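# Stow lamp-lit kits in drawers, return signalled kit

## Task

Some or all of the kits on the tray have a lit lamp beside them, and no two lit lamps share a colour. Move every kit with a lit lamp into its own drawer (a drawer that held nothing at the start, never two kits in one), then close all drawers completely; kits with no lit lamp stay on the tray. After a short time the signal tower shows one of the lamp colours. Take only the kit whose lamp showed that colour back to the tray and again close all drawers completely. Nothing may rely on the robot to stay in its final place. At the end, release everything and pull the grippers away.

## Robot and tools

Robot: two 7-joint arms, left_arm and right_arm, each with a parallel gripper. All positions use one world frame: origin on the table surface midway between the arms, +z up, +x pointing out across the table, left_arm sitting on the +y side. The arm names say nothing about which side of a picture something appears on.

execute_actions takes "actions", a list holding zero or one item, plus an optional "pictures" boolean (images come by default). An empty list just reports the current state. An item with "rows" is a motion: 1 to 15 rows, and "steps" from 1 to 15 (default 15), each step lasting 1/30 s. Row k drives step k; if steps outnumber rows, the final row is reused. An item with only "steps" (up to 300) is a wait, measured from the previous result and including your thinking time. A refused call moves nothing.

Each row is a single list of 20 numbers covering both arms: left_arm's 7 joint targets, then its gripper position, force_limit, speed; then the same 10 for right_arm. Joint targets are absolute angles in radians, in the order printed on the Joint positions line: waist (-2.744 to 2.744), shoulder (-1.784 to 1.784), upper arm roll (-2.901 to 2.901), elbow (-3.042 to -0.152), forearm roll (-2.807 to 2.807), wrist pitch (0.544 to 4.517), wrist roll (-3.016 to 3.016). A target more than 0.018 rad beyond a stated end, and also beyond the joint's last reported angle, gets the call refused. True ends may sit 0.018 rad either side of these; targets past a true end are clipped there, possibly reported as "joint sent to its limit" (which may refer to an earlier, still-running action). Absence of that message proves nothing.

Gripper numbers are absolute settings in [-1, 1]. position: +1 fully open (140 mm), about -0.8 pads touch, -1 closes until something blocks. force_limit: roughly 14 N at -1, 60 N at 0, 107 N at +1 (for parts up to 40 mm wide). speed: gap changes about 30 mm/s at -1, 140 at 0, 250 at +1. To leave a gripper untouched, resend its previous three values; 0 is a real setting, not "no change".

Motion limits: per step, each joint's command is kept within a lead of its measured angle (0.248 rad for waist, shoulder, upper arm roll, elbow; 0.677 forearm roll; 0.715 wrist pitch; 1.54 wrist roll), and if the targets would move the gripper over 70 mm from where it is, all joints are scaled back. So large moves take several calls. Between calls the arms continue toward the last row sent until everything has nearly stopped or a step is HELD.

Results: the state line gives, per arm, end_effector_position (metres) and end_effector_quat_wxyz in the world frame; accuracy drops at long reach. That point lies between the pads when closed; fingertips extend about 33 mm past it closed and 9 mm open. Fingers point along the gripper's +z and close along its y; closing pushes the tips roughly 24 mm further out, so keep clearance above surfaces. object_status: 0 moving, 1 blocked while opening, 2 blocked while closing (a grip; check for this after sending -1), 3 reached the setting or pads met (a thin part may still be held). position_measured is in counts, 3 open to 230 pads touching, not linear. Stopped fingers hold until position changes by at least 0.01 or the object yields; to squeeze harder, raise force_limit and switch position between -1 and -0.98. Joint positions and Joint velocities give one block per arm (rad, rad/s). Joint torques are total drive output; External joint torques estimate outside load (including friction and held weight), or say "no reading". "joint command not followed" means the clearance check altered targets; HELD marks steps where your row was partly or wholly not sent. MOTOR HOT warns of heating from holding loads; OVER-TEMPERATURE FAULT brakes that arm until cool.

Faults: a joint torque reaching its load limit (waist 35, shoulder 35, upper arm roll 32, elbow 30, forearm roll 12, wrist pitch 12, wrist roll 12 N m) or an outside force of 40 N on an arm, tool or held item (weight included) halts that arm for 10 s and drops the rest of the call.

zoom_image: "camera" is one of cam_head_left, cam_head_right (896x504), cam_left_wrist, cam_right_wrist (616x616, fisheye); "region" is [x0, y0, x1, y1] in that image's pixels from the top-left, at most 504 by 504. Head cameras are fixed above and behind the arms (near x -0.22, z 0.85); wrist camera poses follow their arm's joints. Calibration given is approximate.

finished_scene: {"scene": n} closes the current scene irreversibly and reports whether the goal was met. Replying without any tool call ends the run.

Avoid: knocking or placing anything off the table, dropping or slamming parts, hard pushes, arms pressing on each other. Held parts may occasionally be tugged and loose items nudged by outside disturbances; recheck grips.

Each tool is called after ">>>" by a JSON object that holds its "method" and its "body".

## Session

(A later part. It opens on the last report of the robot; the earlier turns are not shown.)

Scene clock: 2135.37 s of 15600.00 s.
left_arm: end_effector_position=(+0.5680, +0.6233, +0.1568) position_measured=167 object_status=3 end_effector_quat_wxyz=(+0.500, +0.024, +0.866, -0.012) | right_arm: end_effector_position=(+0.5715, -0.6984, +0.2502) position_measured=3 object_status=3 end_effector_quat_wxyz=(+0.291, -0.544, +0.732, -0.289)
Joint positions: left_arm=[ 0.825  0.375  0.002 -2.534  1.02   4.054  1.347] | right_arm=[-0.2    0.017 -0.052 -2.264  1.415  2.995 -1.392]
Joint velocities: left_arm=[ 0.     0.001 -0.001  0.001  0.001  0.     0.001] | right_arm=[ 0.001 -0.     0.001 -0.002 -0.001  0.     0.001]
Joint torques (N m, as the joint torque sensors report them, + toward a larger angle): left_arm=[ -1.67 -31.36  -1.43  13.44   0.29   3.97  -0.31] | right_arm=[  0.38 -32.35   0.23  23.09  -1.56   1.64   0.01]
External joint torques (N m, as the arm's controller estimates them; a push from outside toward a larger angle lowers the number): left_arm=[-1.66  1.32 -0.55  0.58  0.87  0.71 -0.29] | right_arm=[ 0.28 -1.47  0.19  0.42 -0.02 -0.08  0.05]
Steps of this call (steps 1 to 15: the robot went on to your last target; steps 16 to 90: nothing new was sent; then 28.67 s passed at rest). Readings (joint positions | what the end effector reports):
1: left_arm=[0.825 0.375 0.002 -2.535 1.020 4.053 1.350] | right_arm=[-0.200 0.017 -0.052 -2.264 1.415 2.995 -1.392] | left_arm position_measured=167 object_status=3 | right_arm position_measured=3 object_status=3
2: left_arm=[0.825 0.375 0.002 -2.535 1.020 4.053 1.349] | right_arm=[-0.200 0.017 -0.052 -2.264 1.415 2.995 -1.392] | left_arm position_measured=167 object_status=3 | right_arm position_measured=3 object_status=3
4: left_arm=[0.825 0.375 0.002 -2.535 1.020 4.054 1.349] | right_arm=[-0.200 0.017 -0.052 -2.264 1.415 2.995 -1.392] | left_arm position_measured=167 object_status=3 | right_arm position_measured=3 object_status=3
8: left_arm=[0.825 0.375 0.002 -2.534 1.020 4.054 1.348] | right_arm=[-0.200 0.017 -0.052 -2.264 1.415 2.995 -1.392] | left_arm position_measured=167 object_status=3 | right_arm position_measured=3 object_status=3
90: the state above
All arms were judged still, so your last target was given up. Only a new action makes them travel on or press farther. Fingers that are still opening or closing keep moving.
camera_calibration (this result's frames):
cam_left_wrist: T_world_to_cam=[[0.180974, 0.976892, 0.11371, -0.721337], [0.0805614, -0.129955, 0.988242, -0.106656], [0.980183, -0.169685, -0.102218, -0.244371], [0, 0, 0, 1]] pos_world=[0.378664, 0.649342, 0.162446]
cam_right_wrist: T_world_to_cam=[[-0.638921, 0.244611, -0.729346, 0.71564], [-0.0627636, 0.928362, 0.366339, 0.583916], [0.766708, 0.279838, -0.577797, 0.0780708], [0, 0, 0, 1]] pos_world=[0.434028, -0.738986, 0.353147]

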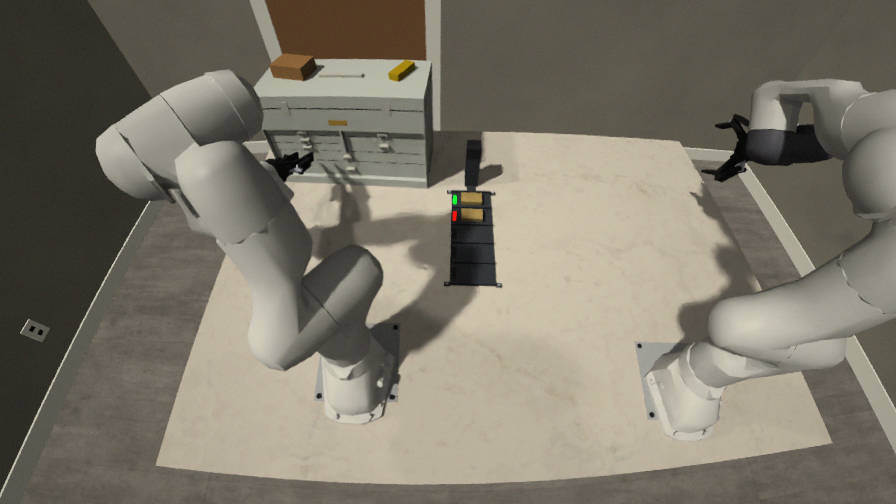

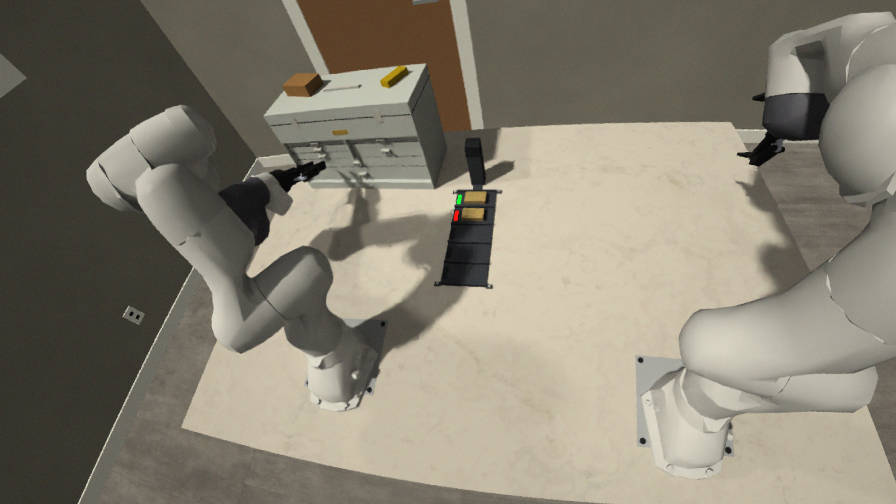

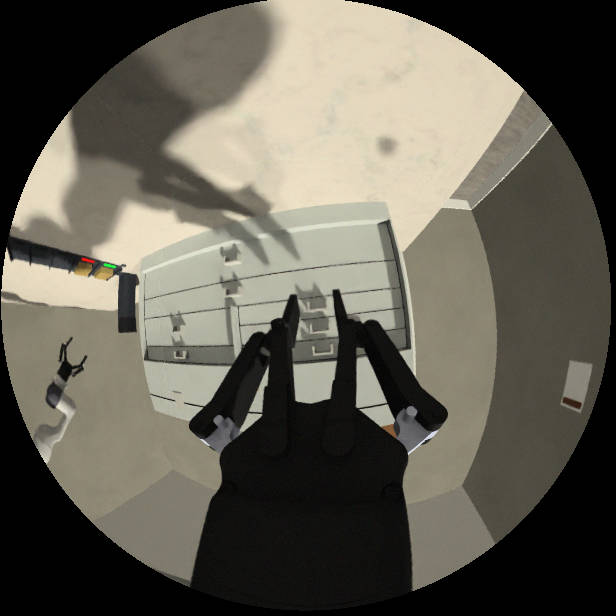

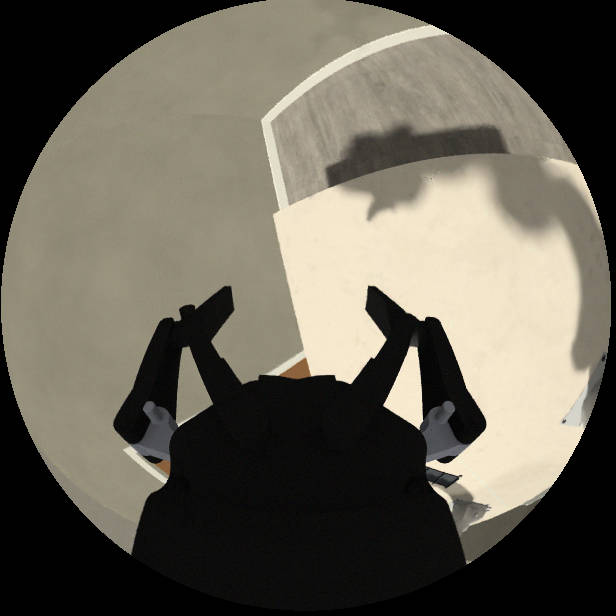

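>>> {"method": "execute_actions", "body": {"actions": [{"rows":[[0.815,0.381,0,-2.523,1.014,4.047,1.343,-0.3,0,0,-0.2,0.017,-0.05,-2.264,1.415,2.995,-1.392,1,0,0],[0.805,0.388,0,-2.511,1.007,4.042,1.338,-0.3,0,0,-0.2,0.017,-0.05,-2.264,1.415,2.995,-1.392,1,0,0],[0.795,0.394,0,-2.499,1.0,4.037,1.332,-0.3,0,0,-0.2,0.017,-0.05,-2.264,1.415,2.995,-1.392,1,0,0],[0.786,0.4,0,-2.487,0.994,4.032,1.327,-0.3,0,0,-0.2,0.017,-0.05,-2.264,1.415,2.995,-1.392,1,0,0],[0.776,0.407,0,-2.475,0.988,4.027,1.321,-0.3,0,0,-0.2,0.017,-0.05,-2.264,1.415,2.995,-1.392,1,0,0],[0.767,0.413,0,-2.462,0.982,4.022,1.316,-0.3,0,0,-0.2,0.017,-0.05,-2.264,1.415,2.995,-1.392,1,0,0],[0.758,0.42,0,-2.45,0.975,4.017,1.312,-0.3,0,0,-0.2,0.017,-0.05,-2.264,1.415,2.995,-1.392,1,0,0]],"steps":15}], "pictures": false}}

>>> {"method": "execute_actions", "body": {"actions": [{"steps":15}]}}

>>> {"method": "zoom_image", "body": {"camera": "cam_left_wrist", "region": [230, 240, 400, 360]}}

Scene clock: 2153.63 s of 15600.00 s.
left_arm: end_effector_position=(+0.6027, +0.6204, +0.1565) position_measured=167 object_status=3 end_effector_quat_wxyz=(+0.502, +0.031, +0.864, -0.010) | right_arm: end_effector_position=(+0.5715, -0.6984, +0.2502) position_measured=3 object_status=3 end_effector_quat_wxyz=(+0.291, -0.544, +0.732, -0.289)
Joint positions: left_arm=[ 0.761  0.418  0.    -2.452  0.98   4.025  1.327] | right_arm=[-0.2    0.017 -0.052 -2.264  1.415  2.995 -1.392]
Joint velocities: left_arm=[-0.     0.004  0.001  0.007 -0.017 -0.02  -0.025] | right_arm=[ 0.001 -0.002  0.002  0.    -0.    -0.     0.   ]
Joint torques (N m, as the joint torque sensors report them, + toward a larger angle): left_arm=[ -1.94 -33.19  -1.25  13.87  -1.27   2.76  -0.32] | right_arm=[  0.09 -32.4    0.16  22.79  -1.53   1.62   0.02]
External joint torques (N m, as the arm's controller estimates them; a push from outside toward a larger angle lowers the number): left_arm=[-1.86  1.58 -0.24  0.28 -0.65 -0.5  -0.29] | right_arm=[-0.07 -1.37  0.07  0.05  0.01 -0.09  0.06]
Steps of this call (steps 1 to 90: nothing new was sent; then 14.77 s passed at rest; steps 91 to 105: all 15 steps of this action). Readings (joint positions | what the end effector reports):
91: left_arm=[0.824 0.376 0.002 -2.532 1.020 4.054 1.347] | right_arm=[-0.200 0.017 -0.052 -2.264 1.415 2.995 -1.392] | left_arm position_measured=167 object_status=3 | right_arm position_measured=3 object_status=3
92: left_arm=[0.820 0.379 0.002 -2.527 1.017 4.052 1.347] | right_arm=[-0.200 0.017 -0.052 -2.264 1.415 2.995 -1.392] | left_arm position_measured=167 object_status=3 | right_arm position_measured=3 object_status=3
94: left_arm=[0.807 0.388 0.002 -2.509 1.010 4.048 1.345] | right_arm=[-0.200 0.017 -0.052 -2.264 1.415 2.995 -1.392] | left_arm position_measured=167 object_status=3 | right_arm position_measured=3 object_status=3
98: left_arm=[0.773 0.410 0.001 -2.467 0.991 4.035 1.337] | right_arm=[-0.200 0.017 -0.052 -2.264 1.415 2.995 -1.392] | left_arm position_measured=167 object_status=3 | right_arm position_measured=3 object_status=3
105: the state above

Scene clock: 2154.13 s of 15600.00 s.
left_arm: end_effector_position=(+0.6027, +0.6214, +0.1557) position_measured=167 object_status=3 end_effector_quat_wxyz=(+0.501, +0.027, +0.865, -0.011) | right_arm: end_effector_position=(+0.5715, -0.6984, +0.2502) position_measured=3 object_status=3 end_effector_quat_wxyz=(+0.291, -0.544, +0.732, -0.289)
Joint positions: left_arm=[ 0.761  0.418  0.    -2.452  0.978  4.021  1.32 ] | right_arm=[-0.2    0.017 -0.052 -2.264  1.415  2.995 -1.392]
Joint velocities: left_arm=[ 0.    -0.001 -0.001  0.001 -0.001 -0.001 -0.004] | right_arm=[-0.001  0.002 -0.    -0.002 -0.    -0.     0.002]
Joint torques (N m, as the joint torque sensors report them, + toward a larger angle): left_arm=[ -2.38 -33.55  -1.34  14.59  -1.14   2.68  -0.42] | right_arm=[  0.03 -32.66  -0.02  23.14  -1.54   1.65   0.07]
External joint torques (N m, as the arm's controller estimates them; a push from outside toward a larger angle lowers the number): left_arm=[-2.3   1.28 -0.33  0.87 -0.5  -0.58 -0.4 ] | right_arm=[ 0.02 -1.86  0.03  0.55 -0.02 -0.06  0.12]
Steps of this call (steps 1 to 15: the robot went on to your last target). Readings (joint positions | what the end effector reports):
1: left_arm=[0.761 0.418 0.000 -2.452 0.979 4.024 1.326] | right_arm=[-0.200 0.017 -0.052 -2.264 1.415 2.995 -1.392] | left_arm position_measured=167 object_status=3 | right_arm position_measured=3 object_status=3
2: left_arm=[0.761 0.418 0.000 -2.452 0.979 4.023 1.325] | right_arm=[-0.200 0.017 -0.052 -2.264 1.415 2.995 -1.392] | left_arm position_measured=167 object_status=3 | right_arm position_measured=3 object_status=3
4: left_arm=[0.761 0.418 0.000 -2.452 0.978 4.023 1.324] | right_arm=[-0.200 0.017 -0.052 -2.264 1.415 2.995 -1.392] | left_arm position_measured=167 object_status=3 | right_arm position_measured=3 object_status=3
8: left_arm=[0.761 0.418 0.000 -2.452 0.978 4.022 1.322] | right_arm=[-0.200 0.017 -0.052 -2.264 1.415 2.995 -1.392] | left_arm position_measured=167 object_status=3 | right_arm position_measured=3 object_status=3
15: the state above
All arms were judged still, so your last target was given up. Only a new action makes them travel on or press farther. Fingers that are still opening or closing keep moving.
camera_calibration (this result's frames):
cam_left_wrist: T_world_to_cam=[[0.184689, 0.975669, 0.118154, -0.727789], [0.0770173, -0.134221, 0.987954, -0.103716], [0.979775, -0.173364, -0.0999326, -0.276679], [0, 0, 0, 1]] pos_world=[0.413485, 0.648193, 0.160809]
cam_right_wrist: T_world_to_cam=[[-0.638921, 0.244611, -0.729346, 0.71564], [-0.0627636, 0.928362, 0.366339, 0.583916], [0.766708, 0.279838, -0.577797, 0.0780707], [0, 0, 0, 1]] pos_world=[0.434028, -0.738986, 0.353147]

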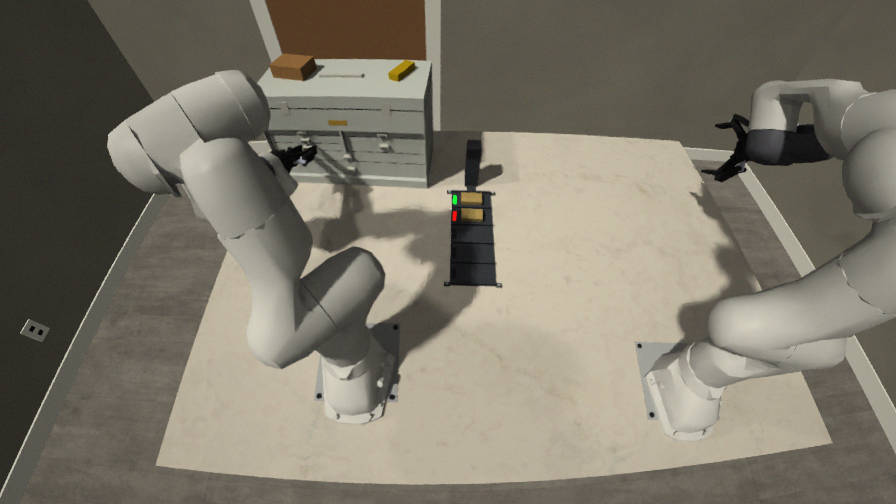

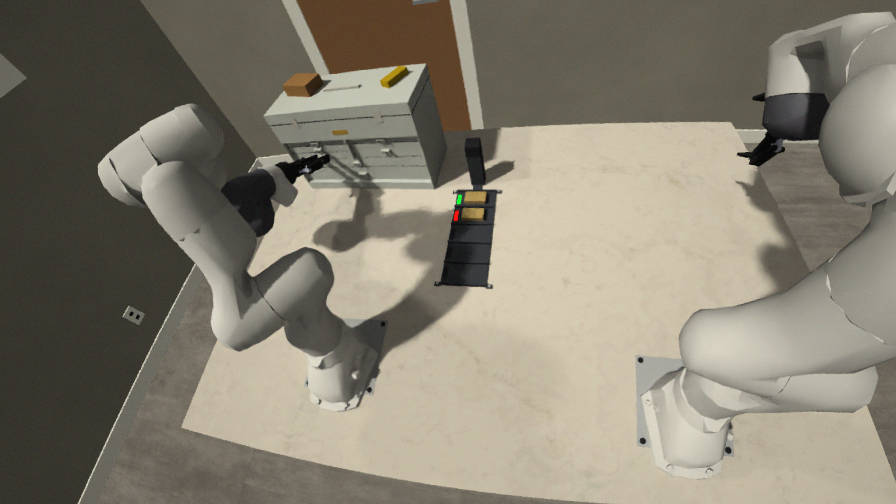

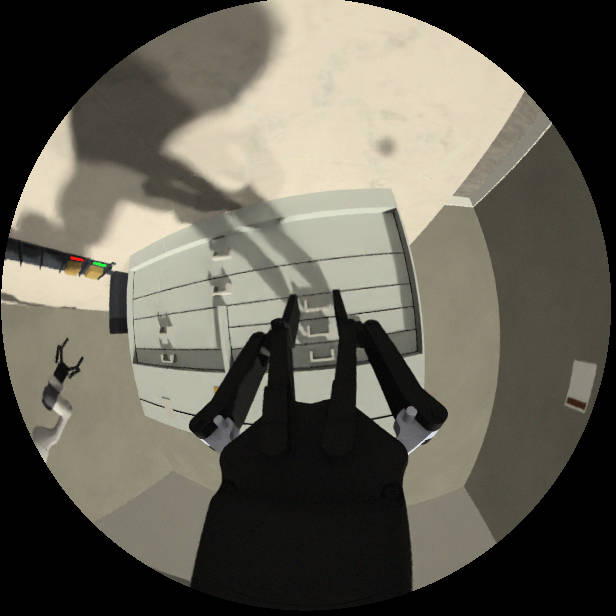

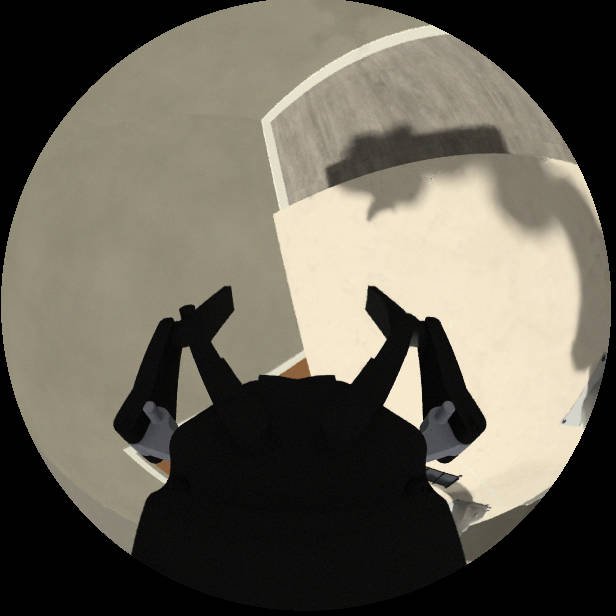

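Region (230, 240, 400, 360) of cam_left_wrist's 616x616 image, scaled by 2.965, with more detail than that image has; it fills the top 356 rows of this view, and the rest is white.

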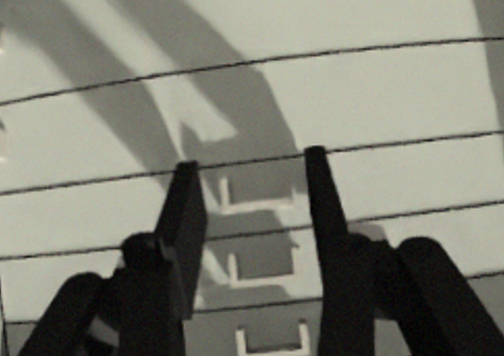

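>>> {"method": "execute_actions", "body": {"actions": [{"rows":[[0.758,0.42,0,-2.45,0.975,4.017,1.312,-1,0,-0.5,-0.2,0.017,-0.05,-2.264,1.415,2.995,-1.392,1,0,0]],"steps":15}], "pictures": false}}

>>> {"method": "execute_actions", "body": {"actions": [{"rows":[[0.767,0.414,0,-2.462,0.985,4.026,1.325,-1,0,-0.5,-0.2,0.017,-0.05,-2.264,1.415,2.995,-1.392,1,0,0],[0.776,0.408,0,-2.474,0.992,4.032,1.331,-1,0,-0.5,-0.2,0.017,-0.05,-2.264,1.415,2.995,-1.392,1,0,0],[0.785,0.402,0,-2.486,0.999,4.038,1.337,-1,0,-0.5,-0.2,0.017,-0.05,-2.264,1.415,2.995,-1.392,1,0,0],[0.795,0.396,0,-2.498,1.006,4.044,1.343,-1,0,-0.5,-0.2,0.017,-0.05,-2.264,1.415,2.995,-1.392,1,0,0],[0.805,0.39,0,-2.51,1.013,4.05,1.349,-1,0,-0.5,-0.2,0.017,-0.05,-2.264,1.415,2.995,-1.392,1,0,0],[0.815,0.385,0,-2.521,1.02,4.056,1.355,-1,0,-0.5,-0.2,0.017,-0.05,-2.264,1.415,2.995,-1.392,1,0,0],[0.825,0.38,0,-2.532,1.027,4.062,1.361,-1,0,-0.5,-0.2,0.017,-0.05,-2.264,1.415,2.995,-1.392,1,0,0],[0.836,0.376,0,-2.543,1.034,4.068,1.367,-1,0,-0.5,-0.2,0.017,-0.05,-2.264,1.415,2.995,-1.392,1,0,0],[0.847,0.372,0,-2.553,1.042,4.074,1.373,-1,0,-0.5,-0.2,0.017,-0.05,-2.264,1.415,2.995,-1.392,1,0,0],[0.858,0.368,0,-2.563,1.05,4.08,1.378,-1,0,-0.5,-0.2,0.017,-0.05,-2.264,1.415,2.995,-1.392,1,0,0],[0.869,0.364,0,-2.573,1.058,4.085,1.383,-1,0,-0.5,-0.2,0.017,-0.05,-2.264,1.415,2.995,-1.392,1,0,0],[0.88,0.36,0,-2.583,1.066,4.09,1.388,-1,0,-0.5,-0.2,0.017,-0.05,-2.264,1.415,2.995,-1.392,1,0,0],[0.891,0.356,0,-2.593,1.074,4.095,1.393,-1,0,-0.5,-0.2,0.017,-0.05,-2.264,1.415,2.995,-1.392,1,0,0],[0.901,0.352,0,-2.603,1.082,4.1,1.398,-1,0,-0.5,-0.2,0.017,-0.05,-2.264,1.415,2.995,-1.392,1,0,0],[0.913,0.348,0,-2.613,1.091,4.105,1.403,-1,0,-0.5,-0.2,0.017,-0.05,-2.264,1.415,2.995,-1.392,1,0,0]],"steps":15}], "pictures": false}}

>>> {"method": "execute_actions", "body": {"actions": [{"rows":[[0.925,0.344,0,-2.622,1.1,4.109,1.408,-1,0,-0.5,-0.2,0.017,-0.05,-2.264,1.415,2.995,-1.392,1,0,0],[0.937,0.34,0,-2.632,1.109,4.113,1.413,-1,0,-0.5,-0.2,0.017,-0.05,-2.264,1.415,2.995,-1.392,1,0,0],[0.949,0.336,0,-2.641,1.118,4.117,1.418,-1,0,-0.5,-0.2,0.017,-0.05,-2.264,1.415,2.995,-1.392,1,0,0],[0.961,0.332,0,-2.651,1.127,4.121,1.422,-1,0,-0.5,-0.2,0.017,-0.05,-2.264,1.415,2.995,-1.392,1,0,0],[0.973,0.328,0,-2.66,1.137,4.125,1.426,-1,0,-0.5,-0.2,0.017,-0.05,-2.264,1.415,2.995,-1.392,1,0,0],[0.986,0.324,0,-2.67,1.147,4.129,1.43,-1,0,-0.5,-0.2,0.017,-0.05,-2.264,1.415,2.995,-1.392,1,0,0],[1.0,0.321,0,-2.678,1.158,4.133,1.434,-1,0,-0.5,-0.2,0.017,-0.05,-2.264,1.415,2.995,-1.392,1,0,0],[1.014,0.318,0,-2.686,1.169,4.137,1.438,-1,0,-0.5,-0.2,0.017,-0.05,-2.264,1.415,2.995,-1.392,1,0,0],[1.028,0.314,0,-2.694,1.18,4.14,1.442,-1,0,-0.5,-0.2,0.017,-0.05,-2.264,1.415,2.995,-1.392,1,0,0],[1.042,0.311,0,-2.702,1.191,4.143,1.445,-1,0,-0.5,-0.2,0.017,-0.05,-2.264,1.415,2.995,-1.392,1,0,0],[1.056,0.308,0,-2.71,1.202,4.146,1.447,-1,0,-0.5,-0.2,0.017,-0.05,-2.264,1.415,2.995,-1.392,1,0,0],[1.07,0.305,0,-2.717,1.212,4.147,1.448,-1,0,-0.5,-0.2,0.017,-0.05,-2.264,1.415,2.995,-1.392,1,0,0],[1.084,0.302,0,-2.724,1.22,4.147,1.448,-1,0,-0.5,-0.2,0.017,-0.05,-2.264,1.415,2.995,-1.392,1,0,0]],"steps":15}], "pictures": false}}

>>> {"method": "execute_actions", "body": {"actions": [{"steps":15}]}}

Scene clock: 2205.20 s of 15600.00 s.
left_arm: end_effector_position=(+0.6028, +0.6220, +0.1556) position_measured=193 object_status=2 end_effector_quat_wxyz=(+0.501, +0.026, +0.865, -0.011) | right_arm: end_effector_position=(+0.5715, -0.6984, +0.2502) position_measured=3 object_status=3 end_effector_quat_wxyz=(+0.291, -0.544, +0.732, -0.289)
Joint positions: left_arm=[ 0.761  0.418  0.001 -2.451  0.977  4.021  1.319] | right_arm=[-0.2    0.017 -0.052 -2.264  1.415  2.995 -1.392]
Joint velocities: left_arm=[ 0.001  0.001 -0.001  0.001  0.001  0.001 -0.   ] | right_arm=[ 0.001 -0.    -0.001 -0.002  0.     0.    -0.001]
Joint torques (N m, as the joint torque sensors report them, + toward a larger angle): left_arm=[ -2.26 -34.23  -1.07  13.93  -0.89   2.79  -0.24] | right_arm=[  0.22 -32.63   0.05  23.08  -1.55   1.6    0.01]
External joint torques (N m, as the arm's controller estimates them; a push from outside toward a larger angle lowers the number): left_arm=[-2.21  0.63 -0.09  0.18 -0.25 -0.47 -0.22] | right_arm=[ 0.23 -1.68  0.12  0.43 -0.01 -0.13  0.05]
Steps of this call (steps 1 to 90: nothing new was sent; then 47.57 s passed at rest; steps 91 to 105: all 15 steps of this action). Readings (joint positions | what the end effector reports):
91: left_arm=[0.761 0.418 0.000 -2.451 0.978 4.021 1.319] | right_arm=[-0.200 0.017 -0.052 -2.264 1.415 2.995 -1.392] | left_arm position_measured=167 object_status=0 | right_arm position_measured=3 object_status=3
92: left_arm=[0.761 0.418 0.000 -2.451 0.978 4.021 1.319] | right_arm=[-0.200 0.017 -0.052 -2.264 1.415 2.995 -1.392] | left_arm position_measured=171 object_status=0 | right_arm position_measured=3 object_status=3
94: left_arm=[0.761 0.418 0.000 -2.451 0.978 4.021 1.319] | right_arm=[-0.200 0.017 -0.052 -2.264 1.415 2.995 -1.392] | left_arm position_measured=180 object_status=0 | right_arm position_measured=3 object_status=3
98: left_arm=[0.761 0.418 0.001 -2.451 0.977 4.021 1.319] | right_arm=[-0.200 0.017 -0.052 -2.264 1.415 2.995 -1.392] | left_arm position_measured=193 object_status=0 | right_arm position_measured=3 object_status=3
105: the state above

Scene clock: 2205.70 s of 15600.00 s.
left_arm: end_effector_position=(+0.5417, +0.6261, +0.1564) position_measured=193 object_status=2 end_effector_quat_wxyz=(+0.501, +0.020, +0.865, -0.014) | right_arm: end_effector_position=(+0.5715, -0.6984, +0.2502) position_measured=3 object_status=3 end_effector_quat_wxyz=(+0.291, -0.544, +0.732, -0.289)
Joint positions: left_arm=[ 0.886  0.356 -0.001 -2.587  1.062  4.083  1.365] | right_arm=[-0.2    0.017 -0.052 -2.264  1.415  2.995 -1.392]
Joint velocities: left_arm=[ 0.325 -0.115 -0.    -0.287  0.228  0.153  0.132] | right_arm=[ 0.001 -0.001 -0.001 -0.001  0.001  0.001 -0.001]
Joint torques (N m, as the joint torque sensors report them, + toward a larger angle): left_arm=[ -0.07 -29.78  -0.22  10.07   0.24   2.69   0.1 ] | right_arm=[ -0.24 -32.84   0.04  23.27  -1.52   1.63   0.03]
External joint torques (N m, as the arm's controller estimates them; a push from outside toward a larger angle lowers the number): left_arm=[ 1.68  1.04  0.58 -3.58  1.25 -0.36  0.14] | right_arm=[-0.28 -1.94  0.06  0.61  0.01 -0.09  0.08]
Steps of this call (steps 1 to 15: all 15 steps of this action). Readings (joint positions | what the end effector reports):
1: left_arm=[0.761 0.417 0.001 -2.453 0.977 4.021 1.319] | right_arm=[-0.200 0.017 -0.052 -2.264 1.415 2.995 -1.392] | left_arm position_measured=193 object_status=2 | right_arm position_measured=3 object_status=3
2: left_arm=[0.764 0.415 0.000 -2.457 0.979 4.022 1.319] | right_arm=[-0.200 0.017 -0.052 -2.264 1.415 2.995 -1.392] | left_arm position_measured=193 object_status=2 | right_arm position_measured=3 object_status=3
4: left_arm=[0.776 0.406 0.000 -2.473 0.986 4.028 1.322] | right_arm=[-0.200 0.017 -0.052 -2.264 1.415 2.995 -1.392] | left_arm position_measured=193 object_status=2 | right_arm position_measured=3 object_status=3
8: left_arm=[0.812 0.385 -0.000 -2.515 1.010 4.045 1.335] | right_arm=[-0.200 0.017 -0.052 -2.264 1.415 2.995 -1.392] | left_arm position_measured=193 object_status=2 | right_arm position_measured=3 object_status=3
15: the state above

Scene clock: 2206.20 s of 15600.00 s.
left_arm: end_effector_position=(+0.4712, +0.6306, +0.1572) position_measured=193 object_status=2 end_effector_quat_wxyz=(+0.502, +0.017, +0.864, -0.015) | right_arm: end_effector_position=(+0.5715, -0.6984, +0.2502) position_measured=3 object_status=3 end_effector_quat_wxyz=(+0.291, -0.544, +0.732, -0.289)
Joint positions: left_arm=[ 1.069  0.303 -0.001 -2.713  1.2    4.145  1.428] | right_arm=[-0.2    0.017 -0.052 -2.264  1.415  2.995 -1.392]
Joint velocities: left_arm=[ 0.179 -0.033 -0.002 -0.089  0.149  0.048  0.078] | right_arm=[-0.001  0.001  0.    -0.     0.001  0.001  0.002]
Joint torques (N m, as the joint torque sensors report them, + toward a larger angle): left_arm=[ -1.03 -26.84   0.36   7.71   0.57   2.7   -0.18] | right_arm=[  0.11 -32.67   0.05  23.16  -1.57   1.62   0.04]
External joint torques (N m, as the arm's controller estimates them; a push from outside toward a larger angle lowers the number): left_arm=[ 1.19  1.27  3.21 -3.36  0.67 -0.69 -0.19] | right_arm=[ 0.14 -1.79  0.15  0.47 -0.03 -0.11  0.08]
Steps of this call (steps 1 to 15: all 15 steps of this action). Readings (joint positions | what the end effector reports):
1: left_arm=[0.898 0.351 -0.001 -2.597 1.070 4.088 1.370] | right_arm=[-0.200 0.017 -0.052 -2.264 1.415 2.995 -1.392] | left_arm position_measured=193 object_status=2 | right_arm position_measured=3 object_status=3
2: left_arm=[0.909 0.347 -0.001 -2.606 1.078 4.093 1.374] | right_arm=[-0.200 0.017 -0.052 -2.264 1.415 2.995 -1.392] | left_arm position_measured=193 object_status=2 | right_arm position_measured=3 object_status=3
4: left_arm=[0.933 0.339 -0.001 -2.625 1.095 4.103 1.384] | right_arm=[-0.200 0.017 -0.052 -2.264 1.415 2.995 -1.392] | left_arm position_measured=193 object_status=2 | right_arm position_measured=3 object_status=3
8: left_arm=[0.983 0.324 -0.001 -2.662 1.133 4.120 1.402] | right_arm=[-0.200 0.017 -0.052 -2.264 1.415 2.995 -1.392] | left_arm position_measured=193 object_status=2 | right_arm position_measured=3 object_status=3
15: the state above

Scene clock: 2206.70 s of 15600.00 s.
left_arm: end_effector_position=(+0.4668, +0.6309, +0.1573) position_measured=193 object_status=2 end_effector_quat_wxyz=(+0.502, +0.023, +0.864, -0.012) | right_arm: end_effector_position=(+0.5715, -0.6984, +0.2502) position_measured=3 object_status=3 end_effector_quat_wxyz=(+0.291, -0.544, +0.732, -0.289)
Joint positions: left_arm=[ 1.082  0.302 -0.001 -2.718  1.213  4.148  1.442] | right_arm=[-0.2    0.017 -0.052 -2.264  1.415  2.995 -1.392]
Joint velocities: left_arm=[ 0.001 -0.002 -0.002 -0.     0.001 -0.001  0.006] | right_arm=[ 0.001  0.    -0.001  0.002 -0.001 -0.002  0.001]
Joint torques (N m, as the joint torque sensors report them, + toward a larger angle): left_arm=[ -0.32 -27.25   0.19   6.63   1.54   3.35   0.32] | right_arm=[  0.46 -32.64   0.31  22.91  -1.51   1.59   0.  ]
External joint torques (N m, as the arm's controller estimates them; a push from outside toward a larger angle lowers the number): left_arm=[-0.33  0.71  1.02 -3.62  1.89  0.04  0.34] | right_arm=[ 0.45 -1.74  0.36  0.19  0.03 -0.14  0.04]
Steps of this call (steps 1 to 15: the robot went on to your last target). Readings (joint positions | what the end effector reports):
1: left_arm=[1.073 0.303 -0.001 -2.715 1.204 4.146 1.430] | right_arm=[-0.200 0.017 -0.052 -2.264 1.415 2.995 -1.392] | left_arm position_measured=193 object_status=2 | right_arm position_measured=3 object_status=3
2: left_arm=[1.077 0.302 -0.001 -2.717 1.207 4.147 1.433] | right_arm=[-0.200 0.017 -0.052 -2.264 1.415 2.995 -1.392] | left_arm position_measured=193 object_status=2 | right_arm position_measured=3 object_status=3
4: left_arm=[1.080 0.302 -0.001 -2.718 1.210 4.147 1.436] | right_arm=[-0.200 0.017 -0.052 -2.264 1.415 2.995 -1.392] | left_arm position_measured=193 object_status=2 | right_arm position_measured=3 object_status=3
8: left_arm=[1.082 0.302 -0.001 -2.718 1.212 4.148 1.439] | right_arm=[-0.200 0.017 -0.052 -2.264 1.415 2.995 -1.392] | left_arm position_measured=193 object_status=2 | right_arm position_measured=3 object_status=3
15: the state above
camera_calibration (this result's frames):
cam_left_wrist: T_world_to_cam=[[0.177297, 0.977731, 0.112284, -0.709068], [0.0744507, -0.127089, 0.989093, -0.0970731], [0.981337, -0.167004, -0.0953253, -0.147142], [0, 0, 0, 1]] pos_world=[0.277338, 0.656367, 0.161605]
cam_right_wrist: T_world_to_cam=[[-0.638921, 0.244611, -0.729346, 0.71564], [-0.0627636, 0.928362, 0.366339, 0.583916], [0.766708, 0.279838, -0.577797, 0.0780708], [0, 0, 0, 1]] pos_world=[0.434028, -0.738986, 0.353147]

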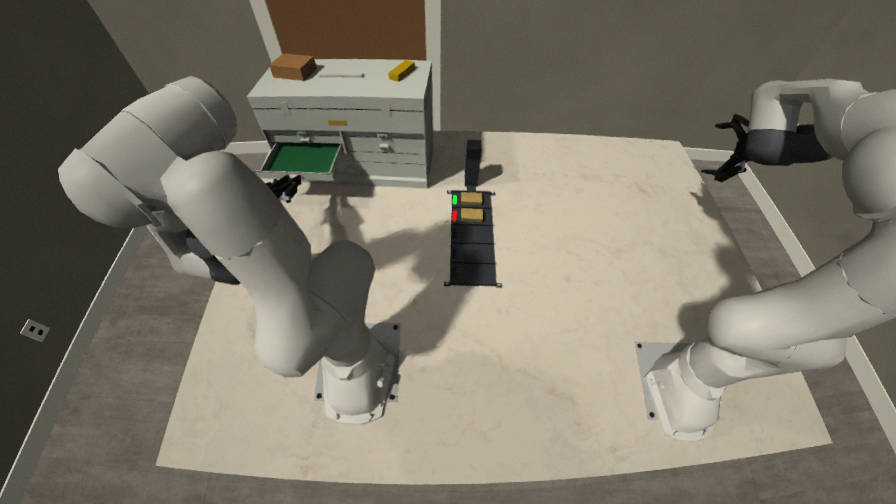

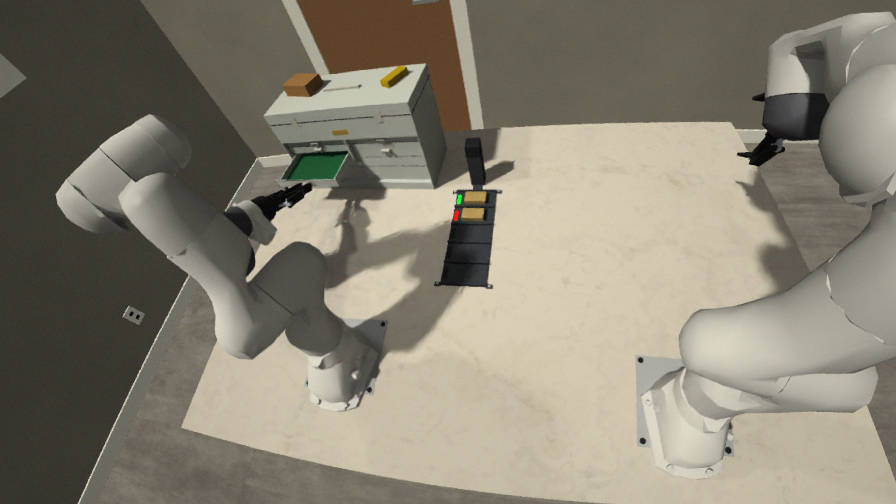

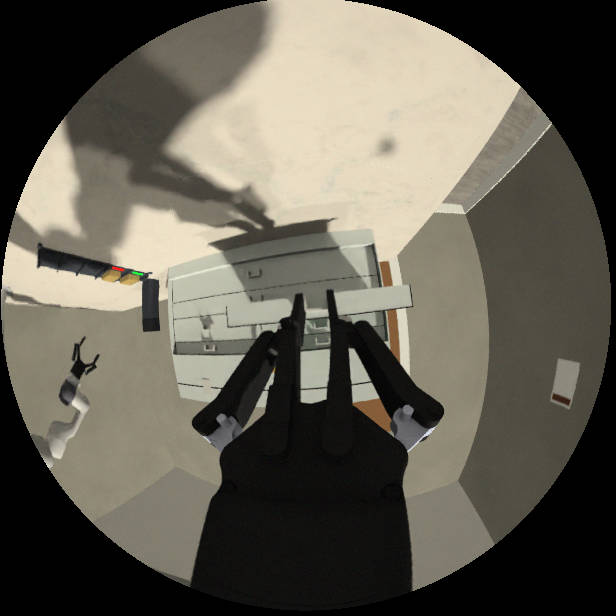

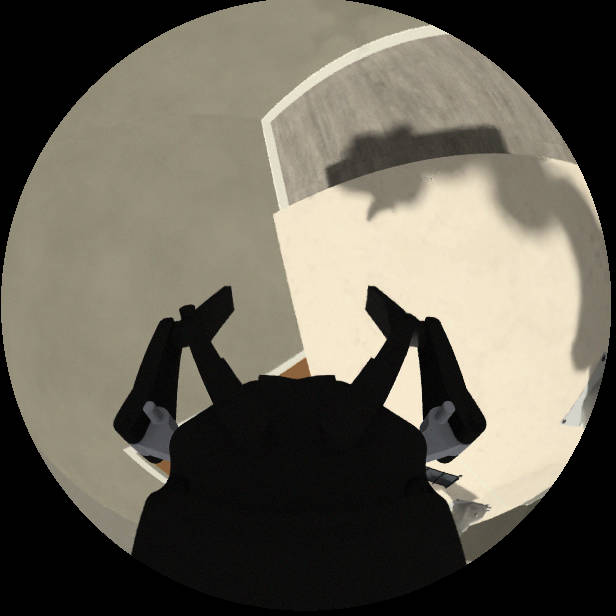

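>>> {"method": "execute_actions", "body": {"actions": [{"rows":[[1.082,0.302,0,-2.718,1.215,4.148,1.445,-0.3,0,0,-0.2,0.017,-0.05,-2.264,1.415,2.995,-1.392,1,0,0],[1.082,0.302,0,-2.718,1.215,4.148,1.445,-0.3,0,0,-0.2,0.017,-0.05,-2.264,1.415,2.995,-1.392,1,0,0],[1.082,0.302,0,-2.718,1.215,4.148,1.445,-0.3,0,0,-0.2,0.017,-0.05,-2.264,1.415,2.995,-1.392,1,0,0],[1.082,0.302,0,-2.718,1.215,4.148,1.445,-0.3,0,0,-0.2,0.017,-0.05,-2.264,1.415,2.995,-1.392,1,0,0],[1.082,0.302,0,-2.718,1.215,4.148,1.445,-0.3,0,0,-0.2,0.017,-0.05,-2.264,1.415,2.995,-1.392,1,0,0],[1.082,0.302,0,-2.718,1.215,4.148,1.445,-0.3,0,0,-0.2,0.017,-0.05,-2.264,1.415,2.995,-1.392,1,0,0],[1.082,0.302,0,-2.718,1.215,4.148,1.445,-0.3,0,0,-0.2,0.017,-0.05,-2.264,1.415,2.995,-1.392,1,0,0],[1.1,0.299,0,-2.728,1.235,4.152,1.45,-0.3,0,0,-0.2,0.017,-0.05,-2.264,1.415,2.995,-1.392,1,0,0],[1.12,0.296,0,-2.737,1.255,4.155,1.455,-0.3,0,0,-0.2,0.017,-0.05,-2.264,1.415,2.995,-1.392,1,0,0],[1.14,0.293,0,-2.745,1.273,4.158,1.46,-0.3,0,0,-0.2,0.017,-0.05,-2.264,1.415,2.995,-1.392,1,0,0],[1.16,0.29,0,-2.753,1.29,4.16,1.465,-0.3,0,0,-0.2,0.017,-0.05,-2.264,1.415,2.995,-1.392,1,0,0],[1.18,0.287,0,-2.76,1.305,4.162,1.47,-0.3,0,0,-0.2,0.017,-0.05,-2.264,1.415,2.995,-1.392,1,0,0],[1.2,0.284,0,-2.767,1.32,4.163,1.47,-0.3,0,0,-0.2,0.017,-0.05,-2.264,1.415,2.995,-1.392,1,0,0],[1.22,0.281,0,-2.773,1.335,4.163,1.47,-0.3,0,0,-0.2,0.017,-0.05,-2.264,1.415,2.995,-1.392,1,0,0],[1.24,0.278,0,-2.779,1.35,4.163,1.47,-0.3,0,0,-0.2,0.017,-0.05,-2.264,1.415,2.995,-1.392,1,0,0]],"steps":15}], "pictures": false}}

>>> {"method": "execute_actions", "body": {"actions": [{"rows":[[1.24,0.278,0,-2.779,1.35,4.163,1.47,-0.3,0,0,-0.2,0.017,-0.05,-2.264,1.415,2.995,-1.392,1,0,0],[1.24,0.278,0,-2.779,1.35,4.163,1.47,-0.3,0,0,-0.2,0.017,-0.05,-2.264,1.415,2.995,-1.392,1,0,0],[1.24,0.278,0,-2.779,1.35,4.163,1.47,-0.3,0,0,-0.2,0.017,-0.05,-2.264,1.415,2.995,-1.392,1,0,0],[1.24,0.22,0,-2.79,1.35,4.11,1.47,-0.3,0,0,-0.2,0.017,-0.05,-2.264,1.415,2.995,-1.392,1,0,0],[1.24,0.16,0,-2.8,1.35,4.06,1.47,-0.3,0,0,-0.2,0.017,-0.05,-2.264,1.415,2.995,-1.392,1,0,0],[1.24,0.1,0,-2.815,1.35,4.01,1.47,-0.3,0,0,-0.2,0.017,-0.05,-2.264,1.415,2.995,-1.392,1,0,0],[1.24,0.04,0,-2.83,1.35,3.96,1.47,-0.3,0,0,-0.2,0.017,-0.05,-2.264,1.415,2.995,-1.392,1,0,0],[1.24,-0.02,0,-2.845,1.35,3.91,1.47,-0.3,0,0,-0.2,0.017,-0.05,-2.264,1.415,2.995,-1.392,1,0,0],[1.24,-0.08,0,-2.86,1.35,3.86,1.47,-0.3,0,0,-0.2,0.017,-0.05,-2.264,1.415,2.995,-1.392,1,0,0],[1.24,-0.14,0,-2.875,1.35,3.81,1.47,-0.3,0,0,-0.2,0.017,-0.05,-2.264,1.415,2.995,-1.392,1,0,0],[1.24,-0.2,0,-2.89,1.35,3.76,1.47,-0.3,0,0,-0.2,0.017,-0.05,-2.264,1.415,2.995,-1.392,1,0,0],[1.24,-0.26,0,-2.9,1.35,3.71,1.47,-0.3,0,0,-0.2,0.017,-0.05,-2.264,1.415,2.995,-1.392,1,0,0],[1.24,-0.32,0,-2.91,1.35,3.66,1.47,-0.3,0,0,-0.2,0.017,-0.05,-2.264,1.415,2.995,-1.392,1,0,0],[1.24,-0.38,0,-2.92,1.35,3.61,1.47,-0.3,0,0,-0.2,0.017,-0.05,-2.264,1.415,2.995,-1.392,1,0,0],[1.24,-0.44,0,-2.92,1.35,3.56,1.47,-0.3,0,0,-0.2,0.017,-0.05,-2.264,1.415,2.995,-1.392,1,0,0]],"steps":15}], "pictures": false}}

>>> {"method": "execute_actions", "body": {"actions": [{"rows":[[1.24,-0.738,0,-2.922,0,2.5,1.2,0.35,0,0,-0.2,0.017,-0.05,-2.264,1.415,2.995,-1.392,1,0,0]],"steps":15}], "pictures": false}}

>>> {"method": "execute_actions", "body": {"actions": [{"steps":30}], "pictures": false}}

Scene clock: 2268.57 s of 15600.00 s.
left_arm: end_effector_position=(+0.4296, +0.6356, +0.1522) position_measured=167 object_status=3 end_effector_quat_wxyz=(+0.497, +0.010, +0.868, -0.014) | right_arm: end_effector_position=(+0.5715, -0.6984, +0.2502) position_measured=3 object_status=3 end_effector_quat_wxyz=(+0.291, -0.544, +0.732, -0.289)
Joint positions: left_arm=[ 1.196  0.286 -0.002 -2.764  1.302  4.155  1.452] | right_arm=[-0.2    0.017 -0.052 -2.264  1.415  2.995 -1.392]
Joint velocities: left_arm=[ 0.554 -0.08   0.028 -0.184  0.379  0.028  0.039] | right_arm=[-0.001 -0.001  0.     0.    -0.001  0.001  0.001]
Joint torques (N m, as the joint torque sensors report them, + toward a larger angle): left_arm=[ -1.81 -28.86  -0.91   8.26   0.6    3.8    0.48] | right_arm=[ -0.1  -32.57  -0.13  23.26  -1.53   1.61   0.03]
External joint torques (N m, as the arm's controller estimates them; a push from outside toward a larger angle lowers the number): left_arm=[ 0.55 -2.54  1.08 -2.15  0.92  0.58  0.51] | right_arm=[-0.02 -1.59  0.01  0.57  0.   -0.14  0.07]
Steps of this call (steps 1 to 15: the robot went on to your last target; steps 16 to 90: nothing new was sent; then 58.37 s passed at rest; steps 91 to 105: all 15 steps of this action). Readings (joint positions | what the end effector reports):
91: left_arm=[1.083 0.301 -0.001 -2.718 1.213 4.148 1.443] | right_arm=[-0.200 0.017 -0.052 -2.264 1.415 2.995 -1.392] | left_arm position_measured=193 object_status=0 | right_arm position_measured=3 object_status=3
92: left_arm=[1.083 0.301 -0.001 -2.718 1.213 4.148 1.443] | right_arm=[-0.200 0.017 -0.052 -2.264 1.415 2.995 -1.392] | left_arm position_measured=192 object_status=0 | right_arm position_measured=3 object_status=3
94: left_arm=[1.083 0.301 -0.001 -2.718 1.213 4.148 1.443] | right_arm=[-0.200 0.017 -0.052 -2.264 1.415 2.995 -1.392] | left_arm position_measured=172 object_status=0 | right_arm position_measured=3 object_status=3
98: left_arm=[1.085 0.301 -0.002 -2.720 1.217 4.148 1.443] | right_arm=[-0.200 0.017 -0.052 -2.264 1.415 2.995 -1.392] | left_arm position_measured=167 object_status=0 | right_arm position_measured=3 object_status=3
105: the state above

Scene clock: 2269.07 s of 15600.00 s.
left_arm: end_effector_position=(+0.3781, +0.7002, +0.2310) position_measured=167 object_status=3 end_effector_quat_wxyz=(+0.380, +0.076, +0.896, +0.215) | right_arm: end_effector_position=(+0.5715, -0.6984, +0.2502) position_measured=3 object_status=3 end_effector_quat_wxyz=(+0.291, -0.544, +0.732, -0.289)
Joint positions: left_arm=[ 1.237 -0.313  0.001 -2.903  1.347  3.773  1.461] | right_arm=[-0.2    0.017 -0.052 -2.264  1.415  2.995 -1.392]
Joint velocities: left_arm=[ 0.002 -1.715  0.    -0.202  0.014 -1.252  0.007] | right_arm=[-0.     0.001  0.001 -0.001 -0.     0.    -0.   ]
Joint torques (N m, as the joint torque sensors report them, + toward a larger angle): left_arm=[ 0.32 -6.61  1.03 15.9  -1.15  1.83  0.49] | right_arm=[  0.43 -32.52  -0.27  23.28  -1.55   1.62   0.06]
External joint torques (N m, as the arm's controller estimates them; a push from outside toward a larger angle lowers the number): left_arm=[-0.15 -2.08 -0.41 -2.22  0.91 -0.96  0.48] | right_arm=[ 0.35 -1.65 -0.28  0.61 -0.01 -0.09  0.1 ]
Steps of this call (steps 1 to 15: all 15 steps of this action). Readings (joint positions | what the end effector reports):
1: left_arm=[1.212 0.284 -0.000 -2.769 1.313 4.156 1.453] | right_arm=[-0.200 0.017 -0.052 -2.264 1.415 2.995 -1.392] | left_arm position_measured=167 object_status=3 | right_arm position_measured=3 object_status=3
2: left_arm=[1.222 0.283 0.001 -2.772 1.321 4.156 1.454] | right_arm=[-0.200 0.017 -0.052 -2.264 1.415 2.995 -1.392] | left_arm position_measured=167 object_status=3 | right_arm position_measured=3 object_status=3
4: left_arm=[1.232 0.270 0.001 -2.780 1.332 4.149 1.456] | right_arm=[-0.200 0.017 -0.052 -2.264 1.415 2.995 -1.392] | left_arm position_measured=167 object_status=3 | right_arm position_measured=3 object_status=3
8: left_arm=[1.236 0.099 0.001 -2.819 1.342 4.055 1.459] | right_arm=[-0.200 0.017 -0.052 -2.264 1.415 2.995 -1.392] | left_arm position_measured=167 object_status=3 | right_arm position_measured=3 object_status=3
15: the state above

Scene clock: 2269.57 s of 15600.00 s.
left_arm: end_effector_position=(+0.2440, +0.8608, +0.3153) position_measured=85 object_status=0 end_effector_quat_wxyz=(+0.313, -0.327, +0.831, +0.322) | right_arm: end_effector_position=(+0.5715, -0.6984, +0.2502) position_measured=3 object_status=3 end_effector_quat_wxyz=(+0.291, -0.544, +0.732, -0.289)
Joint positions: left_arm=[ 1.237 -0.623 -0.002 -2.91   0.668  3.239  1.375] | right_arm=[-0.2    0.017 -0.052 -2.264  1.415  2.995 -1.392]
Joint velocities: left_arm=[ 0.013 -0.4    0.009 -0.    -1.475 -1.176 -0.161] | right_arm=[ 0.     0.001 -0.    -0.001 -0.    -0.001  0.   ]
Joint torques (N m, as the joint torque sensors report them, + toward a larger angle): left_arm=[-0.62 -6.67  0.94 20.27 -0.79  2.34 -0.26] | right_arm=[  0.34 -32.71  -0.09  23.08  -1.57   1.62   0.03]
External joint torques (N m, as the arm's controller estimates them; a push from outside toward a larger angle lowers the number): left_arm=[-0.13 -0.86  1.04 -1.34 -0.91 -0.76 -0.28] | right_arm=[ 0.34 -1.88 -0.03  0.46 -0.04 -0.1   0.07]
Steps of this call (steps 1 to 15: all 15 steps of this action). Readings (joint positions | what the end effector reports):
1: left_arm=[1.236 -0.348 -0.000 -2.904 1.313 3.744 1.456] | right_arm=[-0.200 0.017 -0.052 -2.264 1.415 2.995 -1.392] | left_arm position_measured=167 object_status=0 | right_arm position_measured=3 object_status=3
2: left_arm=[1.236 -0.368 -0.000 -2.903 1.274 3.714 1.450] | right_arm=[-0.200 0.017 -0.052 -2.264 1.415 2.995 -1.392] | left_arm position_measured=161 object_status=0 | right_arm position_measured=3 object_status=3
4: left_arm=[1.236 -0.407 -0.001 -2.905 1.193 3.651 1.438] | right_arm=[-0.200 0.017 -0.052 -2.264 1.415 2.995 -1.392] | left_arm position_measured=145 object_status=0 | right_arm position_measured=3 object_status=3
8: left_arm=[1.236 -0.491 -0.001 -2.908 1.022 3.515 1.415] | right_arm=[-0.200 0.017 -0.052 -2.264 1.415 2.995 -1.392] | left_arm position_measured=115 object_status=0 | right_arm position_measured=3 object_status=3
15: the state above

Scene clock: 2270.57 s of 15600.00 s.
left_arm: end_effector_position=(+0.1336, +0.7663, +0.1948) position_measured=85 object_status=3 end_effector_quat_wxyz=(-0.145, +0.708, -0.688, -0.072) | right_arm: end_effector_position=(+0.5715, -0.6984, +0.2502) position_measured=3 object_status=3 end_effector_quat_wxyz=(+0.291, -0.544, +0.732, -0.289)
Joint positions: left_arm=[ 1.238 -0.736 -0.001 -2.921  0.004  2.511  1.22 ] | right_arm=[-0.2    0.017 -0.052 -2.264  1.415  2.995 -1.392]
Joint velocities: left_arm=[-0.     0.     0.    -0.001 -0.009 -0.04  -0.042] | right_arm=[-0.001  0.     0.001  0.002 -0.    -0.001  0.001]
Joint torques (N m, as the joint torque sensors report them, + toward a larger angle): left_arm=[ 0.61 -6.57  0.97 22.83  0.16  2.59 -0.26] | right_arm=[  0.3  -32.73  -0.22  23.45  -1.57   1.62   0.06]
External joint torques (N m, as the arm's controller estimates them; a push from outside toward a larger angle lowers the number): left_arm=[ 0.6  -0.18  1.56 -0.96 -0.5  -0.5  -0.25] | right_arm=[ 0.26 -1.71 -0.2   0.66 -0.02 -0.11  0.1 ]
Steps of this call (steps 1 to 30: the robot went on to your last target). Readings (joint positions | what the end effector reports):
1: left_arm=[1.237 -0.636 -0.002 -2.911 0.615 3.197 1.370] | right_arm=[-0.200 0.017 -0.052 -2.264 1.415 2.995 -1.392] | left_arm position_measured=85 object_status=0 | right_arm position_measured=3 object_status=3
2: left_arm=[1.237 -0.647 -0.001 -2.911 0.564 3.155 1.364] | right_arm=[-0.200 0.017 -0.052 -2.264 1.415 2.995 -1.392] | left_arm position_measured=85 object_status=0 | right_arm position_measured=3 object_status=3
4: left_arm=[1.237 -0.668 -0.001 -2.911 0.466 3.070 1.353] | right_arm=[-0.200 0.017 -0.052 -2.264 1.415 2.995 -1.392] | left_arm position_measured=85 object_status=3 | right_arm position_measured=3 object_status=3
8: left_arm=[1.238 -0.702 -0.001 -2.913 0.290 2.903 1.327] | right_arm=[-0.200 0.017 -0.052 -2.264 1.415 2.995 -1.392] | left_arm position_measured=85 object_status=3 | right_arm position_measured=3 object_status=3
30: the state above


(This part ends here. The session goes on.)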